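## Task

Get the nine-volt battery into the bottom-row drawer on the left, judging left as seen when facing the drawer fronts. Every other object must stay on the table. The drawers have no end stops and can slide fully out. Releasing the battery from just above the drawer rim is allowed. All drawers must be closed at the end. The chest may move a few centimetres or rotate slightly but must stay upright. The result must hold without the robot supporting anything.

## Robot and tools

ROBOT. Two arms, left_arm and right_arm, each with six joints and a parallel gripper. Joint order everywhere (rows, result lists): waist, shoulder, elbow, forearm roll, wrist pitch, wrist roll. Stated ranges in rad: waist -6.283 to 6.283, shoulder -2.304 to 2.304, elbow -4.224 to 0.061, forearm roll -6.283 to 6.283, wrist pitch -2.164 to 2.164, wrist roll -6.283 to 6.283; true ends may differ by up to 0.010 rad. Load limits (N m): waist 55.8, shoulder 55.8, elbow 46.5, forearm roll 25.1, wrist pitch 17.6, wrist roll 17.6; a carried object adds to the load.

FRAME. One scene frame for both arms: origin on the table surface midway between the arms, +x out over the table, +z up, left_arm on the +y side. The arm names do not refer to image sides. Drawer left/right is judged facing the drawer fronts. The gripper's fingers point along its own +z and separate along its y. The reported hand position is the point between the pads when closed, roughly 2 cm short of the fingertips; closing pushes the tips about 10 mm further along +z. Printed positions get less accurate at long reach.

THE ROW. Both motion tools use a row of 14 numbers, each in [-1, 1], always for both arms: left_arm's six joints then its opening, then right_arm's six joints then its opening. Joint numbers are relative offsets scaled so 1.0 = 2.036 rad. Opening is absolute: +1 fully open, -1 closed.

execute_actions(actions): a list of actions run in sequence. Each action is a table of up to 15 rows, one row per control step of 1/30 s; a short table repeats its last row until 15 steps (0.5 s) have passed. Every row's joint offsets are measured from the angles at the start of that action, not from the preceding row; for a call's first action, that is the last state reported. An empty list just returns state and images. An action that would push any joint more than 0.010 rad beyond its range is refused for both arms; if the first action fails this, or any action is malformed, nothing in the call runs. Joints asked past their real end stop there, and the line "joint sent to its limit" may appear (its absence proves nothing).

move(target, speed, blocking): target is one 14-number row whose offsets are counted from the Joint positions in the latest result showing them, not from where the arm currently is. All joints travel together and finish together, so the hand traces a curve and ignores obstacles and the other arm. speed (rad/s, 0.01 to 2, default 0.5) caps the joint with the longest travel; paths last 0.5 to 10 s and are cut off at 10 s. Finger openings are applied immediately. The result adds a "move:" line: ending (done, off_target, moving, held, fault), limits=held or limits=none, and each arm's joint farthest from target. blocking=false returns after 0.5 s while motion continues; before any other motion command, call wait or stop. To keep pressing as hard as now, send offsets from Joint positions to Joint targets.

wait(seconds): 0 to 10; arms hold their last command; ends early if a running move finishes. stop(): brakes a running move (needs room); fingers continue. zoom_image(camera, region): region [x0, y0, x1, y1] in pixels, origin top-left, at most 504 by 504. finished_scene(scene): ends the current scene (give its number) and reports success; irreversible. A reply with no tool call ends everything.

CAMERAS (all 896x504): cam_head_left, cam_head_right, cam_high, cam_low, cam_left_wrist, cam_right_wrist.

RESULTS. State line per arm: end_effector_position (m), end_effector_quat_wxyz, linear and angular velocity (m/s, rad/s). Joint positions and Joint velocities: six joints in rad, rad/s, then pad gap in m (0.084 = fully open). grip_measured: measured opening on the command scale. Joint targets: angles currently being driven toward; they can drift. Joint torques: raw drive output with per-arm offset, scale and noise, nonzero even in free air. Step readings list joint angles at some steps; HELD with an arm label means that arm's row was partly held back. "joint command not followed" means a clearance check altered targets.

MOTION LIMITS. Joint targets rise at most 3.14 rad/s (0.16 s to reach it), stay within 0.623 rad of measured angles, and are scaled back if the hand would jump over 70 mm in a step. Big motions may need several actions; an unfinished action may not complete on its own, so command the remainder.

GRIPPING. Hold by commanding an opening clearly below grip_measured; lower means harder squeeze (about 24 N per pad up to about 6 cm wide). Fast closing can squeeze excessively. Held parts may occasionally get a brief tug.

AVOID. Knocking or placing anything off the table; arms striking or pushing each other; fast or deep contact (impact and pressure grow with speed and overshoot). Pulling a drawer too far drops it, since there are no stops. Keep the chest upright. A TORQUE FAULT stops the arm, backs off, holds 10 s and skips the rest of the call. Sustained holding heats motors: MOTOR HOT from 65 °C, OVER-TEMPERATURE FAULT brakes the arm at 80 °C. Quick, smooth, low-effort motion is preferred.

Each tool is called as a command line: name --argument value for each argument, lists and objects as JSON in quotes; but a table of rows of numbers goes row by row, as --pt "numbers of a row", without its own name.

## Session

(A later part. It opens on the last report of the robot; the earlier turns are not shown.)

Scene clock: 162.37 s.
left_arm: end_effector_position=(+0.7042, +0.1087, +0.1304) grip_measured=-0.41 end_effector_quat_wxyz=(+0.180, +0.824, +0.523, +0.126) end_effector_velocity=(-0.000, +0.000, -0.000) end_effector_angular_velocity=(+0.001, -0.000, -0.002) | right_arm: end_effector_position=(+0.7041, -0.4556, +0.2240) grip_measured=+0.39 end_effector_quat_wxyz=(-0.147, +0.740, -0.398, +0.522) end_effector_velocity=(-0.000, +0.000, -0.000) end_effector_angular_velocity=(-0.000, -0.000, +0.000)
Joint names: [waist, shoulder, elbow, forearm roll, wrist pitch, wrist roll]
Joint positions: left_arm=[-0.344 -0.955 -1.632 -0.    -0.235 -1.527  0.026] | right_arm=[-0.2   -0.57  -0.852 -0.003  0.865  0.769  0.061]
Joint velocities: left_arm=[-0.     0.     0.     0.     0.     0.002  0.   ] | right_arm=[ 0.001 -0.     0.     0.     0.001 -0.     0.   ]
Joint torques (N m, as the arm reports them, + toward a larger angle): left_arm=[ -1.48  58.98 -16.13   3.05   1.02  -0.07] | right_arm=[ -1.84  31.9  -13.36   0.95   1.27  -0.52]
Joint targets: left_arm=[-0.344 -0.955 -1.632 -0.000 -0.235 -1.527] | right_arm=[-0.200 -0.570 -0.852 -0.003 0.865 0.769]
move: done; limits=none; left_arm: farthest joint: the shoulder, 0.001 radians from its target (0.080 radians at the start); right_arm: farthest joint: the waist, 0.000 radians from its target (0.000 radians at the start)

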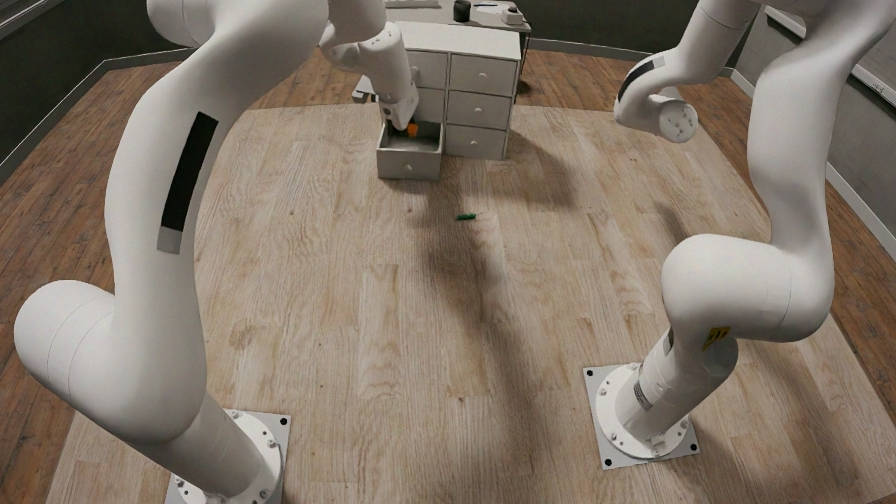

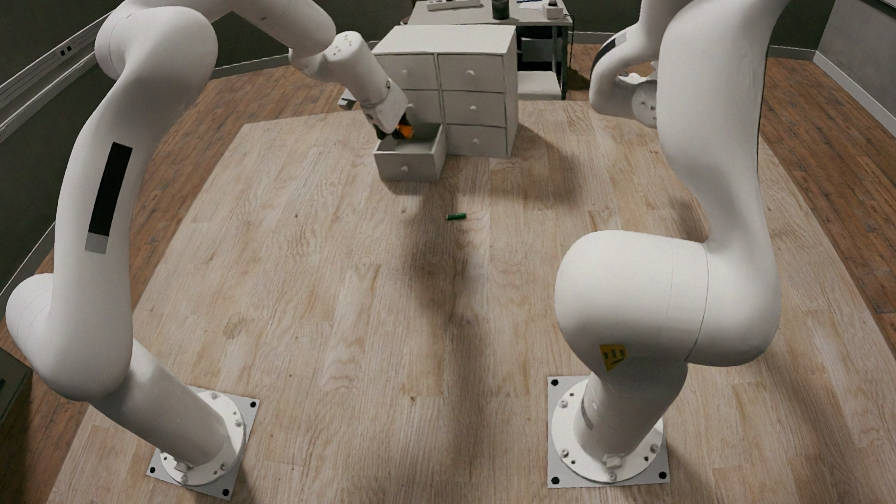

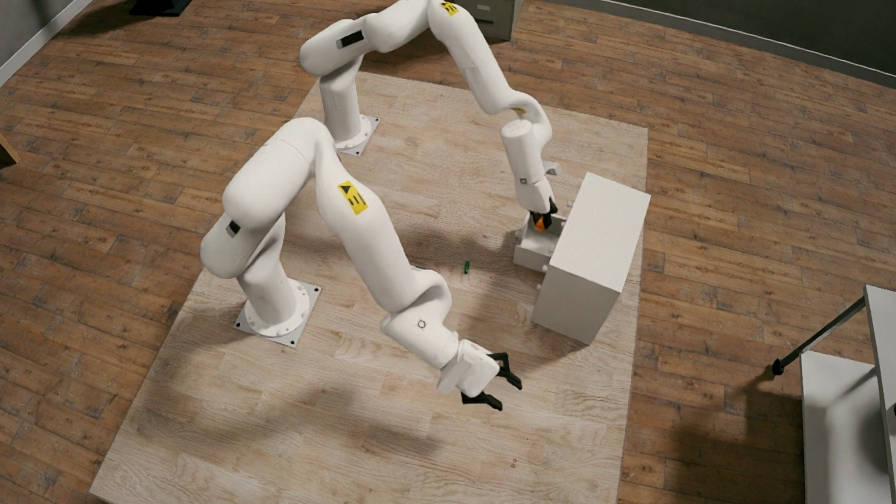

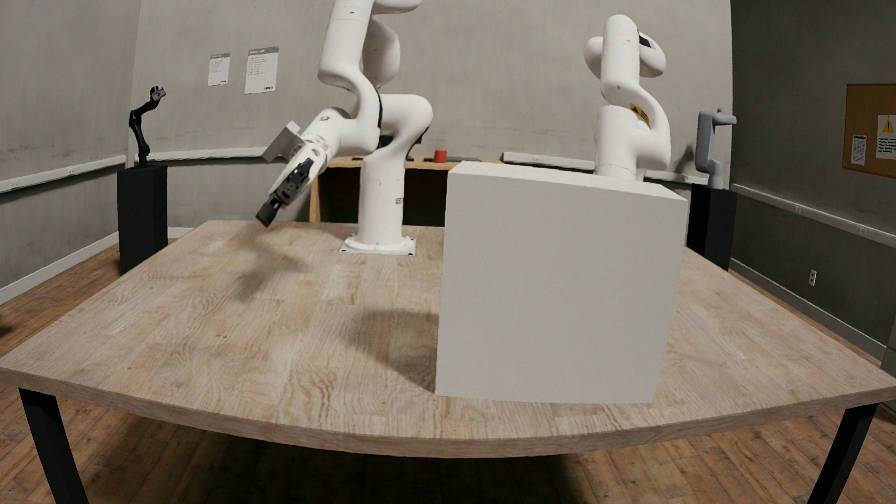

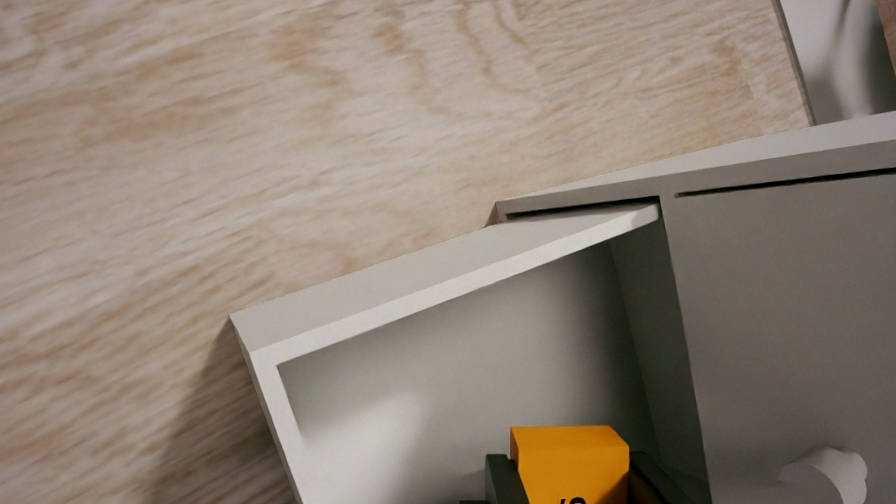

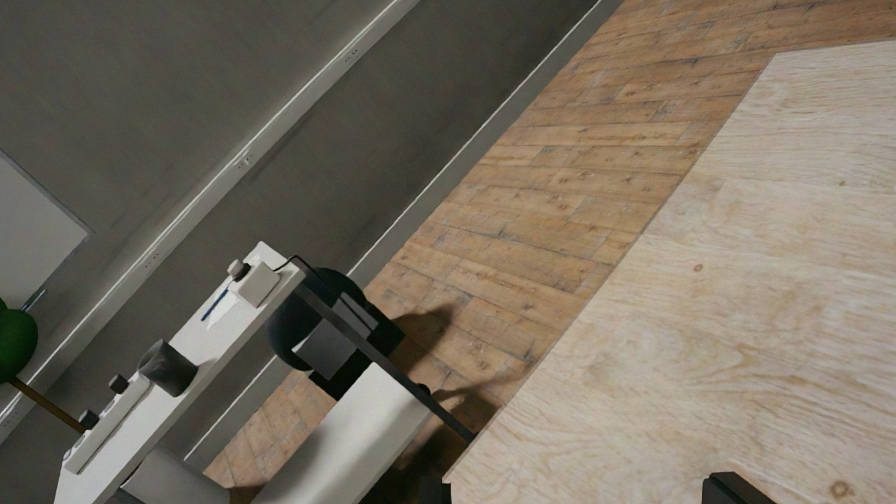

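Over the drawer. Release.

move --target '[0,0,0,0,0,0,-0.1, 0,0,0,0,0,0,0.4]'

move --target '[0,0.06,0.03,0,-0.057,0,-0.1, 0,0,0,0,0,0,0.4]' --speed 0.2

move --target '[0.35,0.25,0.3,0,0,0,-0.1, 0.4,0,0,0,0,0,0.4]' --speed 0.6

Scene clock: 166.30 s.
left_arm: end_effector_position=(+0.7042, +0.1087, +0.1304) grip_measured=-0.11 end_effector_quat_wxyz=(+0.180, +0.824, +0.523, +0.126) end_effector_velocity=(+0.000, +0.000, +0.000) end_effector_angular_velocity=(+0.001, -0.000, -0.001) | right_arm: end_effector_position=(+0.7041, -0.4556, +0.2240) grip_measured=+0.39 end_effector_quat_wxyz=(-0.147, +0.740, -0.398, +0.522) end_effector_velocity=(-0.000, -0.001, -0.000) end_effector_angular_velocity=(+0.000, +0.001, -0.001)
Joint names: [waist, shoulder, elbow, forearm roll, wrist pitch, wrist roll]
Joint positions: left_arm=[-0.344 -0.955 -1.632 -0.    -0.235 -1.527  0.039] | right_arm=[-0.2   -0.57  -0.852 -0.003  0.865  0.769  0.061]
Joint velocities: left_arm=[ 0.     0.     0.     0.    -0.     0.001  0.   ] | right_arm=[-0.001 -0.    -0.     0.    -0.001 -0.     0.   ]
Joint torques (N m, as the arm reports them, + toward a larger angle): left_arm=[  0.    58.46 -16.5    2.62   1.02   0.16] | right_arm=[  1.13  31.96 -12.76   0.46   1.16  -0.24]
Joint targets: left_arm=[-0.344 -0.955 -1.632 -0.000 -0.235 -1.527] | right_arm=[-0.200 -0.570 -0.852 -0.003 0.865 0.769]
move: done; limits=none; left_arm: farthest joint: the waist, 0.000 radians from its target (0.000 radians at the start); right_arm: farthest joint: the waist, 0.000 radians from its target (0.000 radians at the start)

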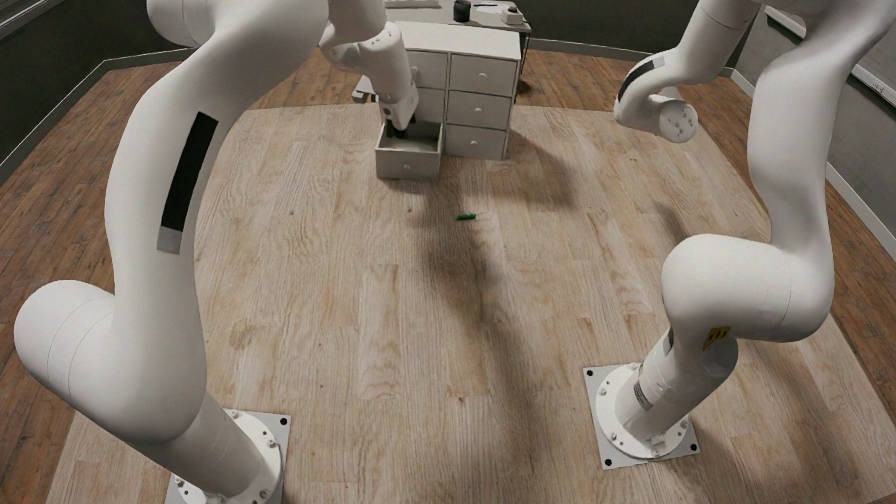

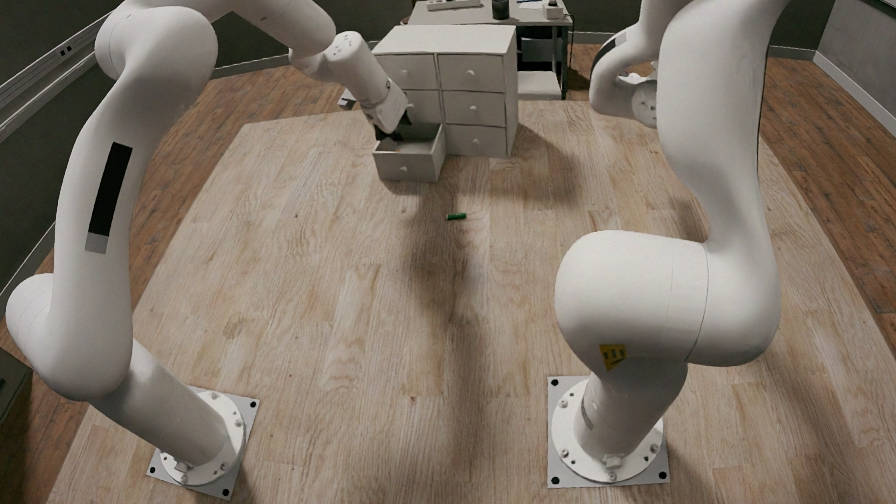

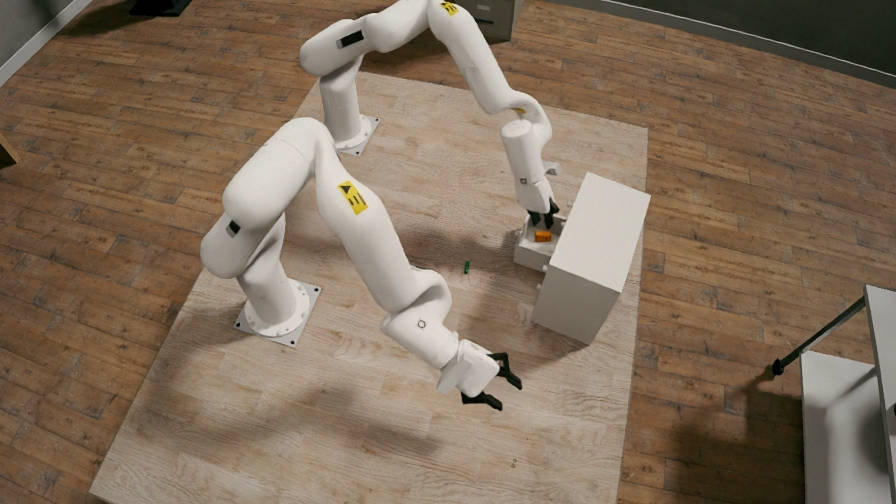

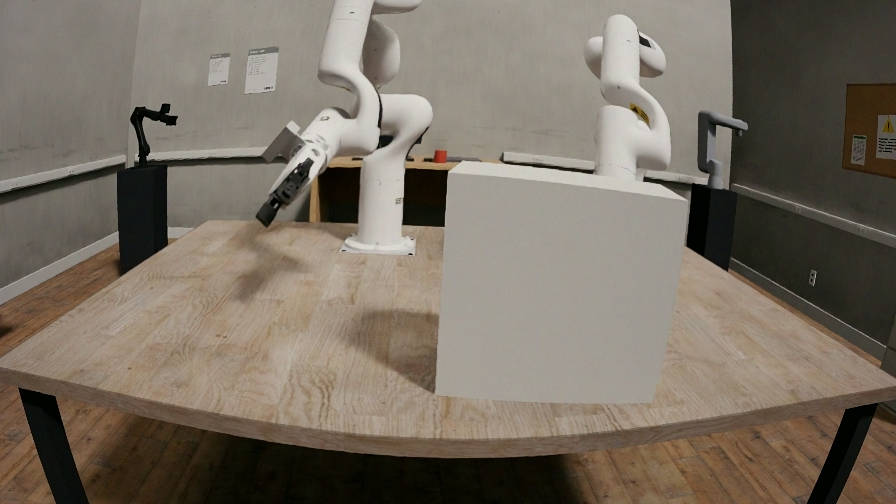

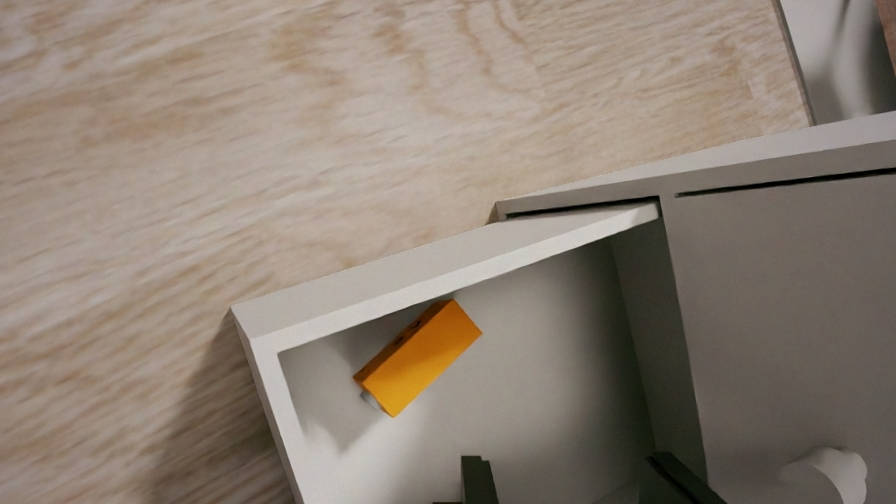

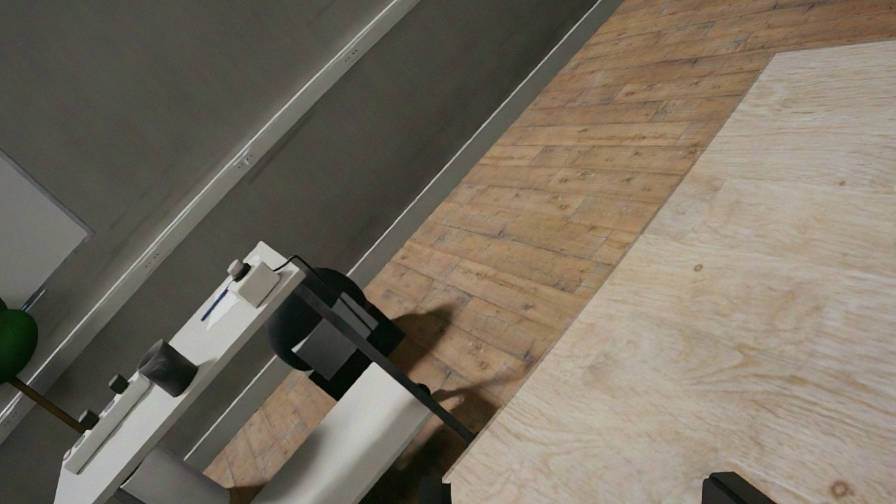

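Scene clock: 167.27 s.
left_arm: end_effector_position=(+0.6779, +0.1197, +0.1855) grip_measured=-0.11 end_effector_quat_wxyz=(+0.158, +0.829, +0.526, +0.110) end_effector_velocity=(+0.002, -0.001, +0.004) end_effector_angular_velocity=(-0.002, -0.006, -0.001) | right_arm: end_effector_position=(+0.7041, -0.4556, +0.2240) grip_measured=+0.39 end_effector_quat_wxyz=(-0.147, +0.740, -0.398, +0.522) end_effector_velocity=(+0.000, +0.001, -0.000) end_effector_angular_velocity=(+0.000, -0.000, +0.001)
Joint names: [waist, shoulder, elbow, forearm roll, wrist pitch, wrist roll]
Joint positions: left_arm=[-0.344 -0.833 -1.571 -0.    -0.351 -1.527  0.039] | right_arm=[-0.2   -0.57  -0.852 -0.003  0.865  0.769  0.061]
Joint velocities: left_arm=[-0.     0.002 -0.004 -0.    -0.     0.001 -0.   ] | right_arm=[ 0.001  0.     0.    -0.     0.001  0.001 -0.   ]
Joint torques (N m, as the arm reports them, + toward a larger angle): left_arm=[  3.08  58.07 -16.4    2.37   0.7    0.03] | right_arm=[ -1.36  31.14 -12.31  -0.36   1.13  -0.22]
Joint targets: left_arm=[-0.344 -0.833 -1.571 -0.000 -0.351 -1.527] | right_arm=[-0.200 -0.570 -0.852 -0.003 0.865 0.769]
move: done; limits=none; left_arm: farthest joint: the waist, 0.000 radians from its target (0.000 radians at the start); right_arm: farthest joint: the waist, 0.000 radians from its target (0.000 radians at the start)

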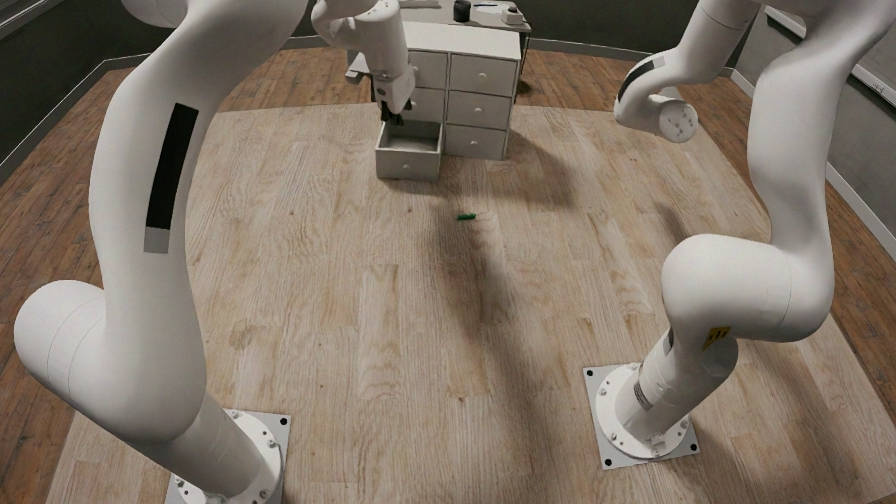

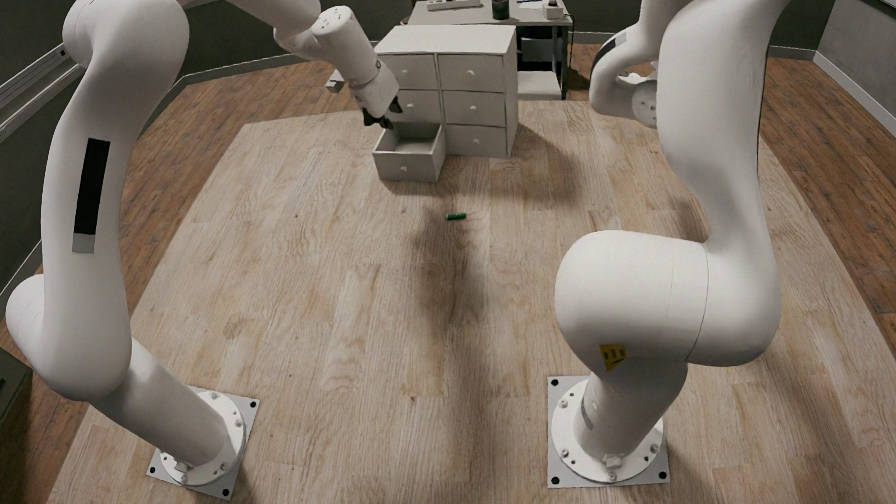

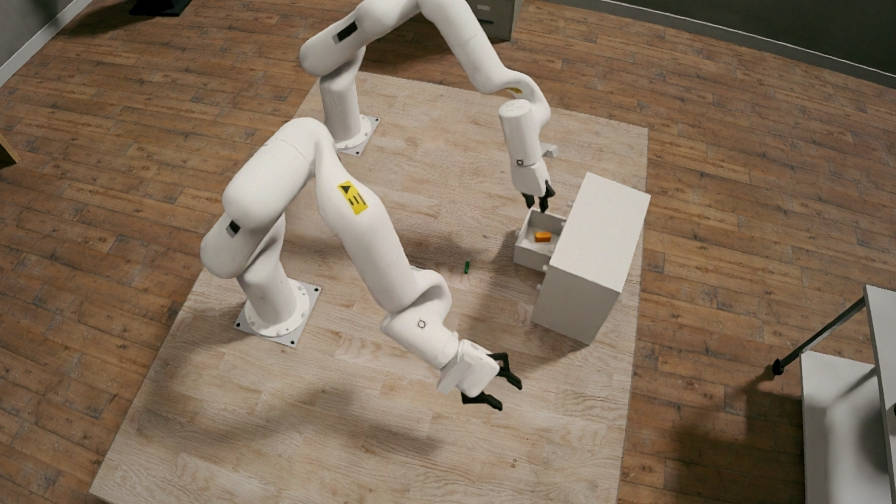

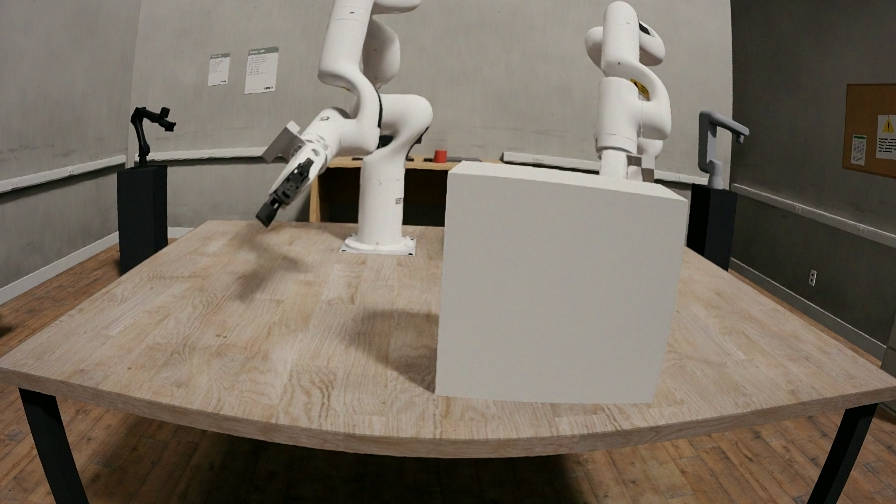

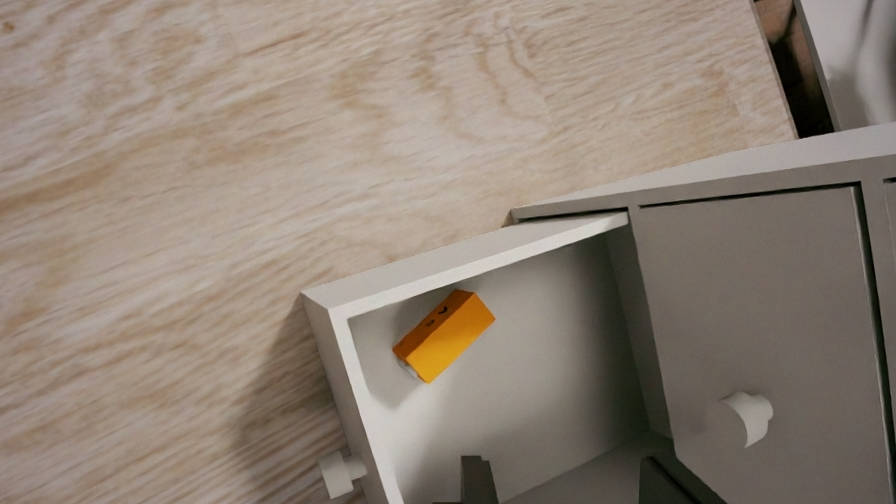

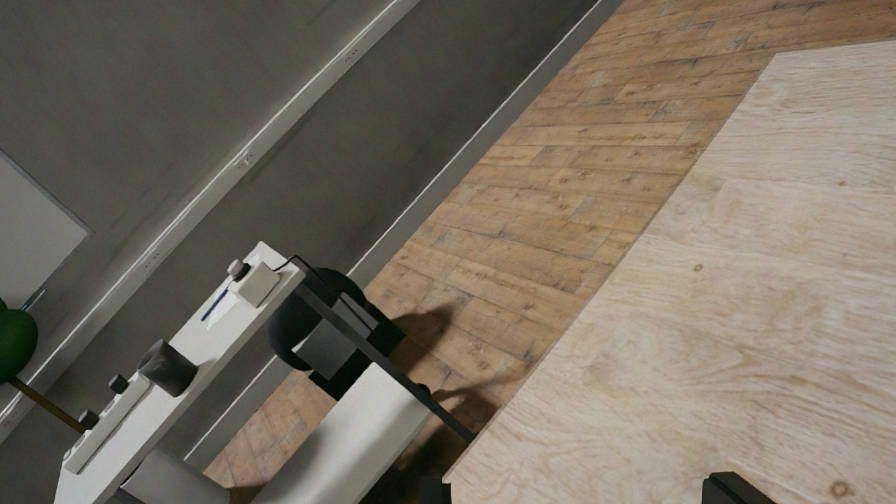

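Scene clock: 169.07 s.
left_arm: end_effector_position=(+0.4987, +0.5959, +0.2453) grip_measured=-0.11 end_effector_quat_wxyz=(+0.081, +0.599, +0.788, +0.117) end_effector_velocity=(-0.001, +0.002, +0.000) end_effector_angular_velocity=(-0.000, -0.000, +0.004) | right_arm: end_effector_position=(+0.6024, +0.0854, +0.2240) grip_measured=+0.39 end_effector_quat_wxyz=(-0.341, +0.837, -0.073, +0.421) end_effector_velocity=(-0.001, +0.002, +0.000) end_effector_angular_velocity=(+0.000, -0.001, +0.004)
Joint names: [waist, shoulder, elbow, forearm roll, wrist pitch, wrist roll]
Joint positions: left_arm=[ 0.367 -0.325 -0.961 -0.    -0.351 -1.527  0.039] | right_arm=[ 0.613 -0.57  -0.852 -0.003  0.865  0.769  0.061]
Joint velocities: left_arm=[ 0.004  0.001  0.001  0.    -0.    -0.001 -0.   ] | right_arm=[ 0.004 -0.    -0.    -0.001  0.     0.     0.   ]
Joint torques (N m, as the arm reports them, + toward a larger angle): left_arm=[  0.41  40.18 -16.32   1.85   0.91   0.23] | right_arm=[ -0.84  30.28 -13.07   0.58   1.16  -0.41]
Joint targets: left_arm=[0.368 -0.324 -0.960 -0.000 -0.351 -1.527] | right_arm=[0.614 -0.570 -0.852 -0.003 0.865 0.769]
move: done; limits=none; left_arm: farthest joint: the waist, 0.001 radians from its target (0.713 radians at the start); right_arm: farthest joint: the waist, 0.001 radians from its target (0.815 radians at the start)

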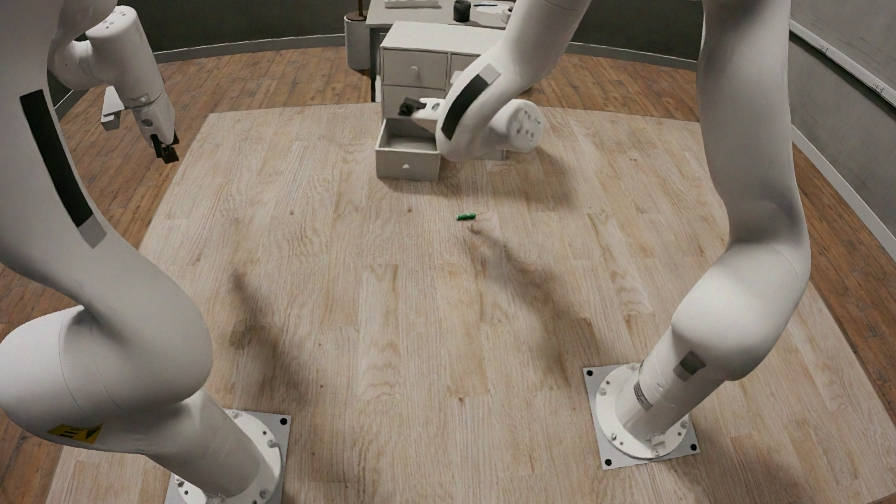

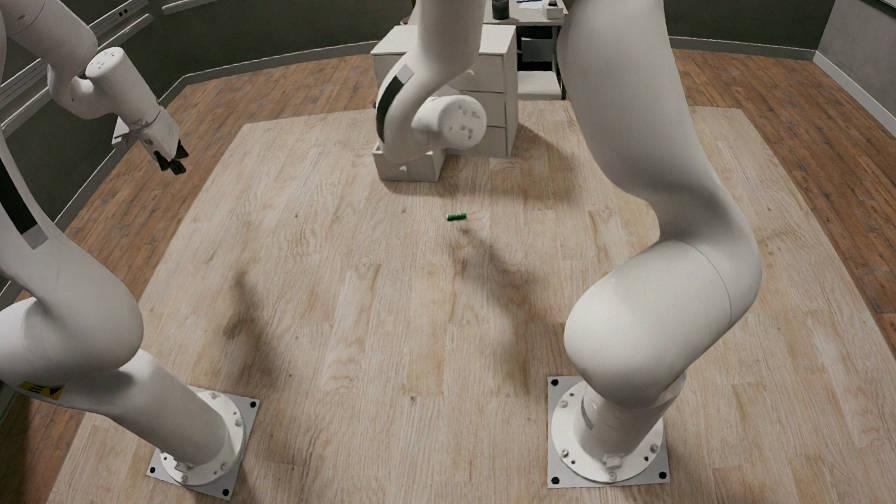

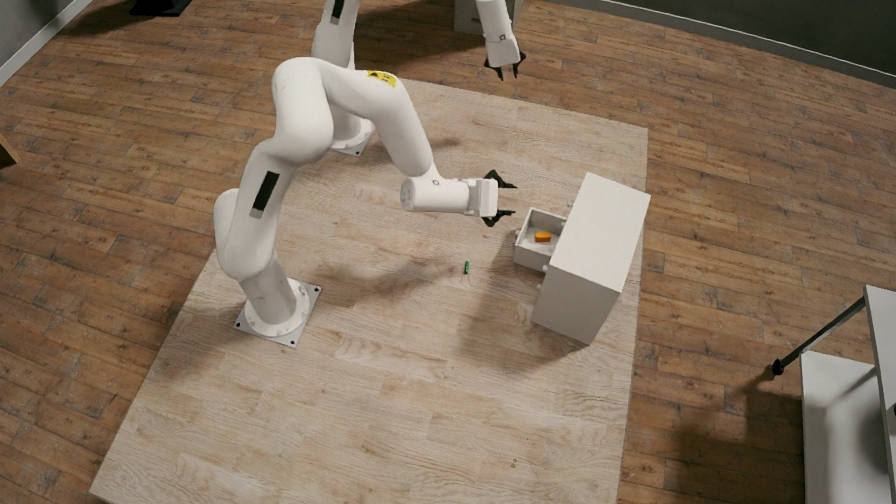

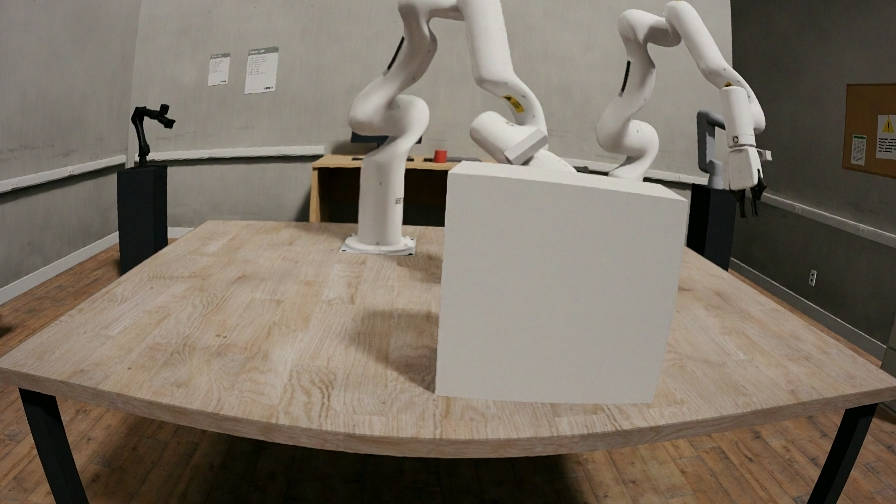

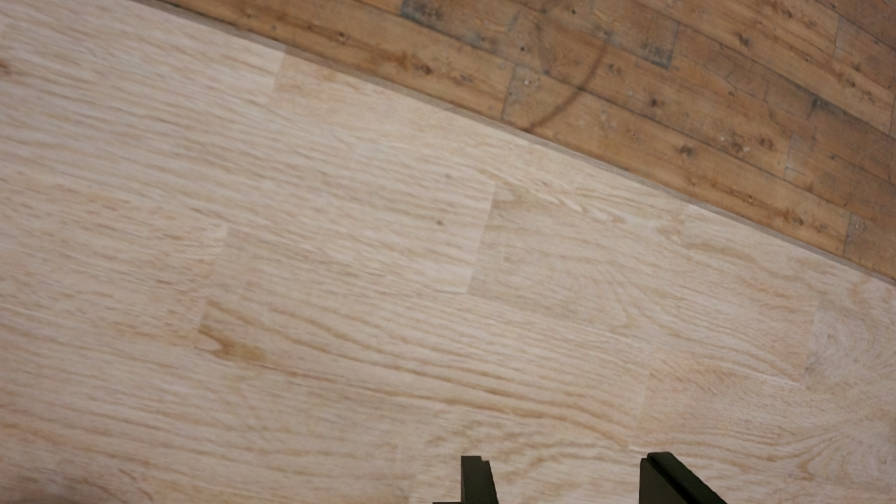

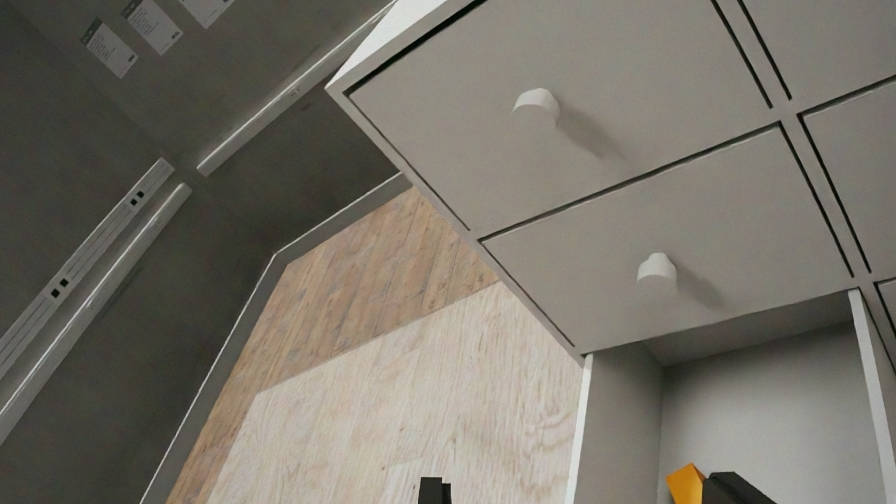

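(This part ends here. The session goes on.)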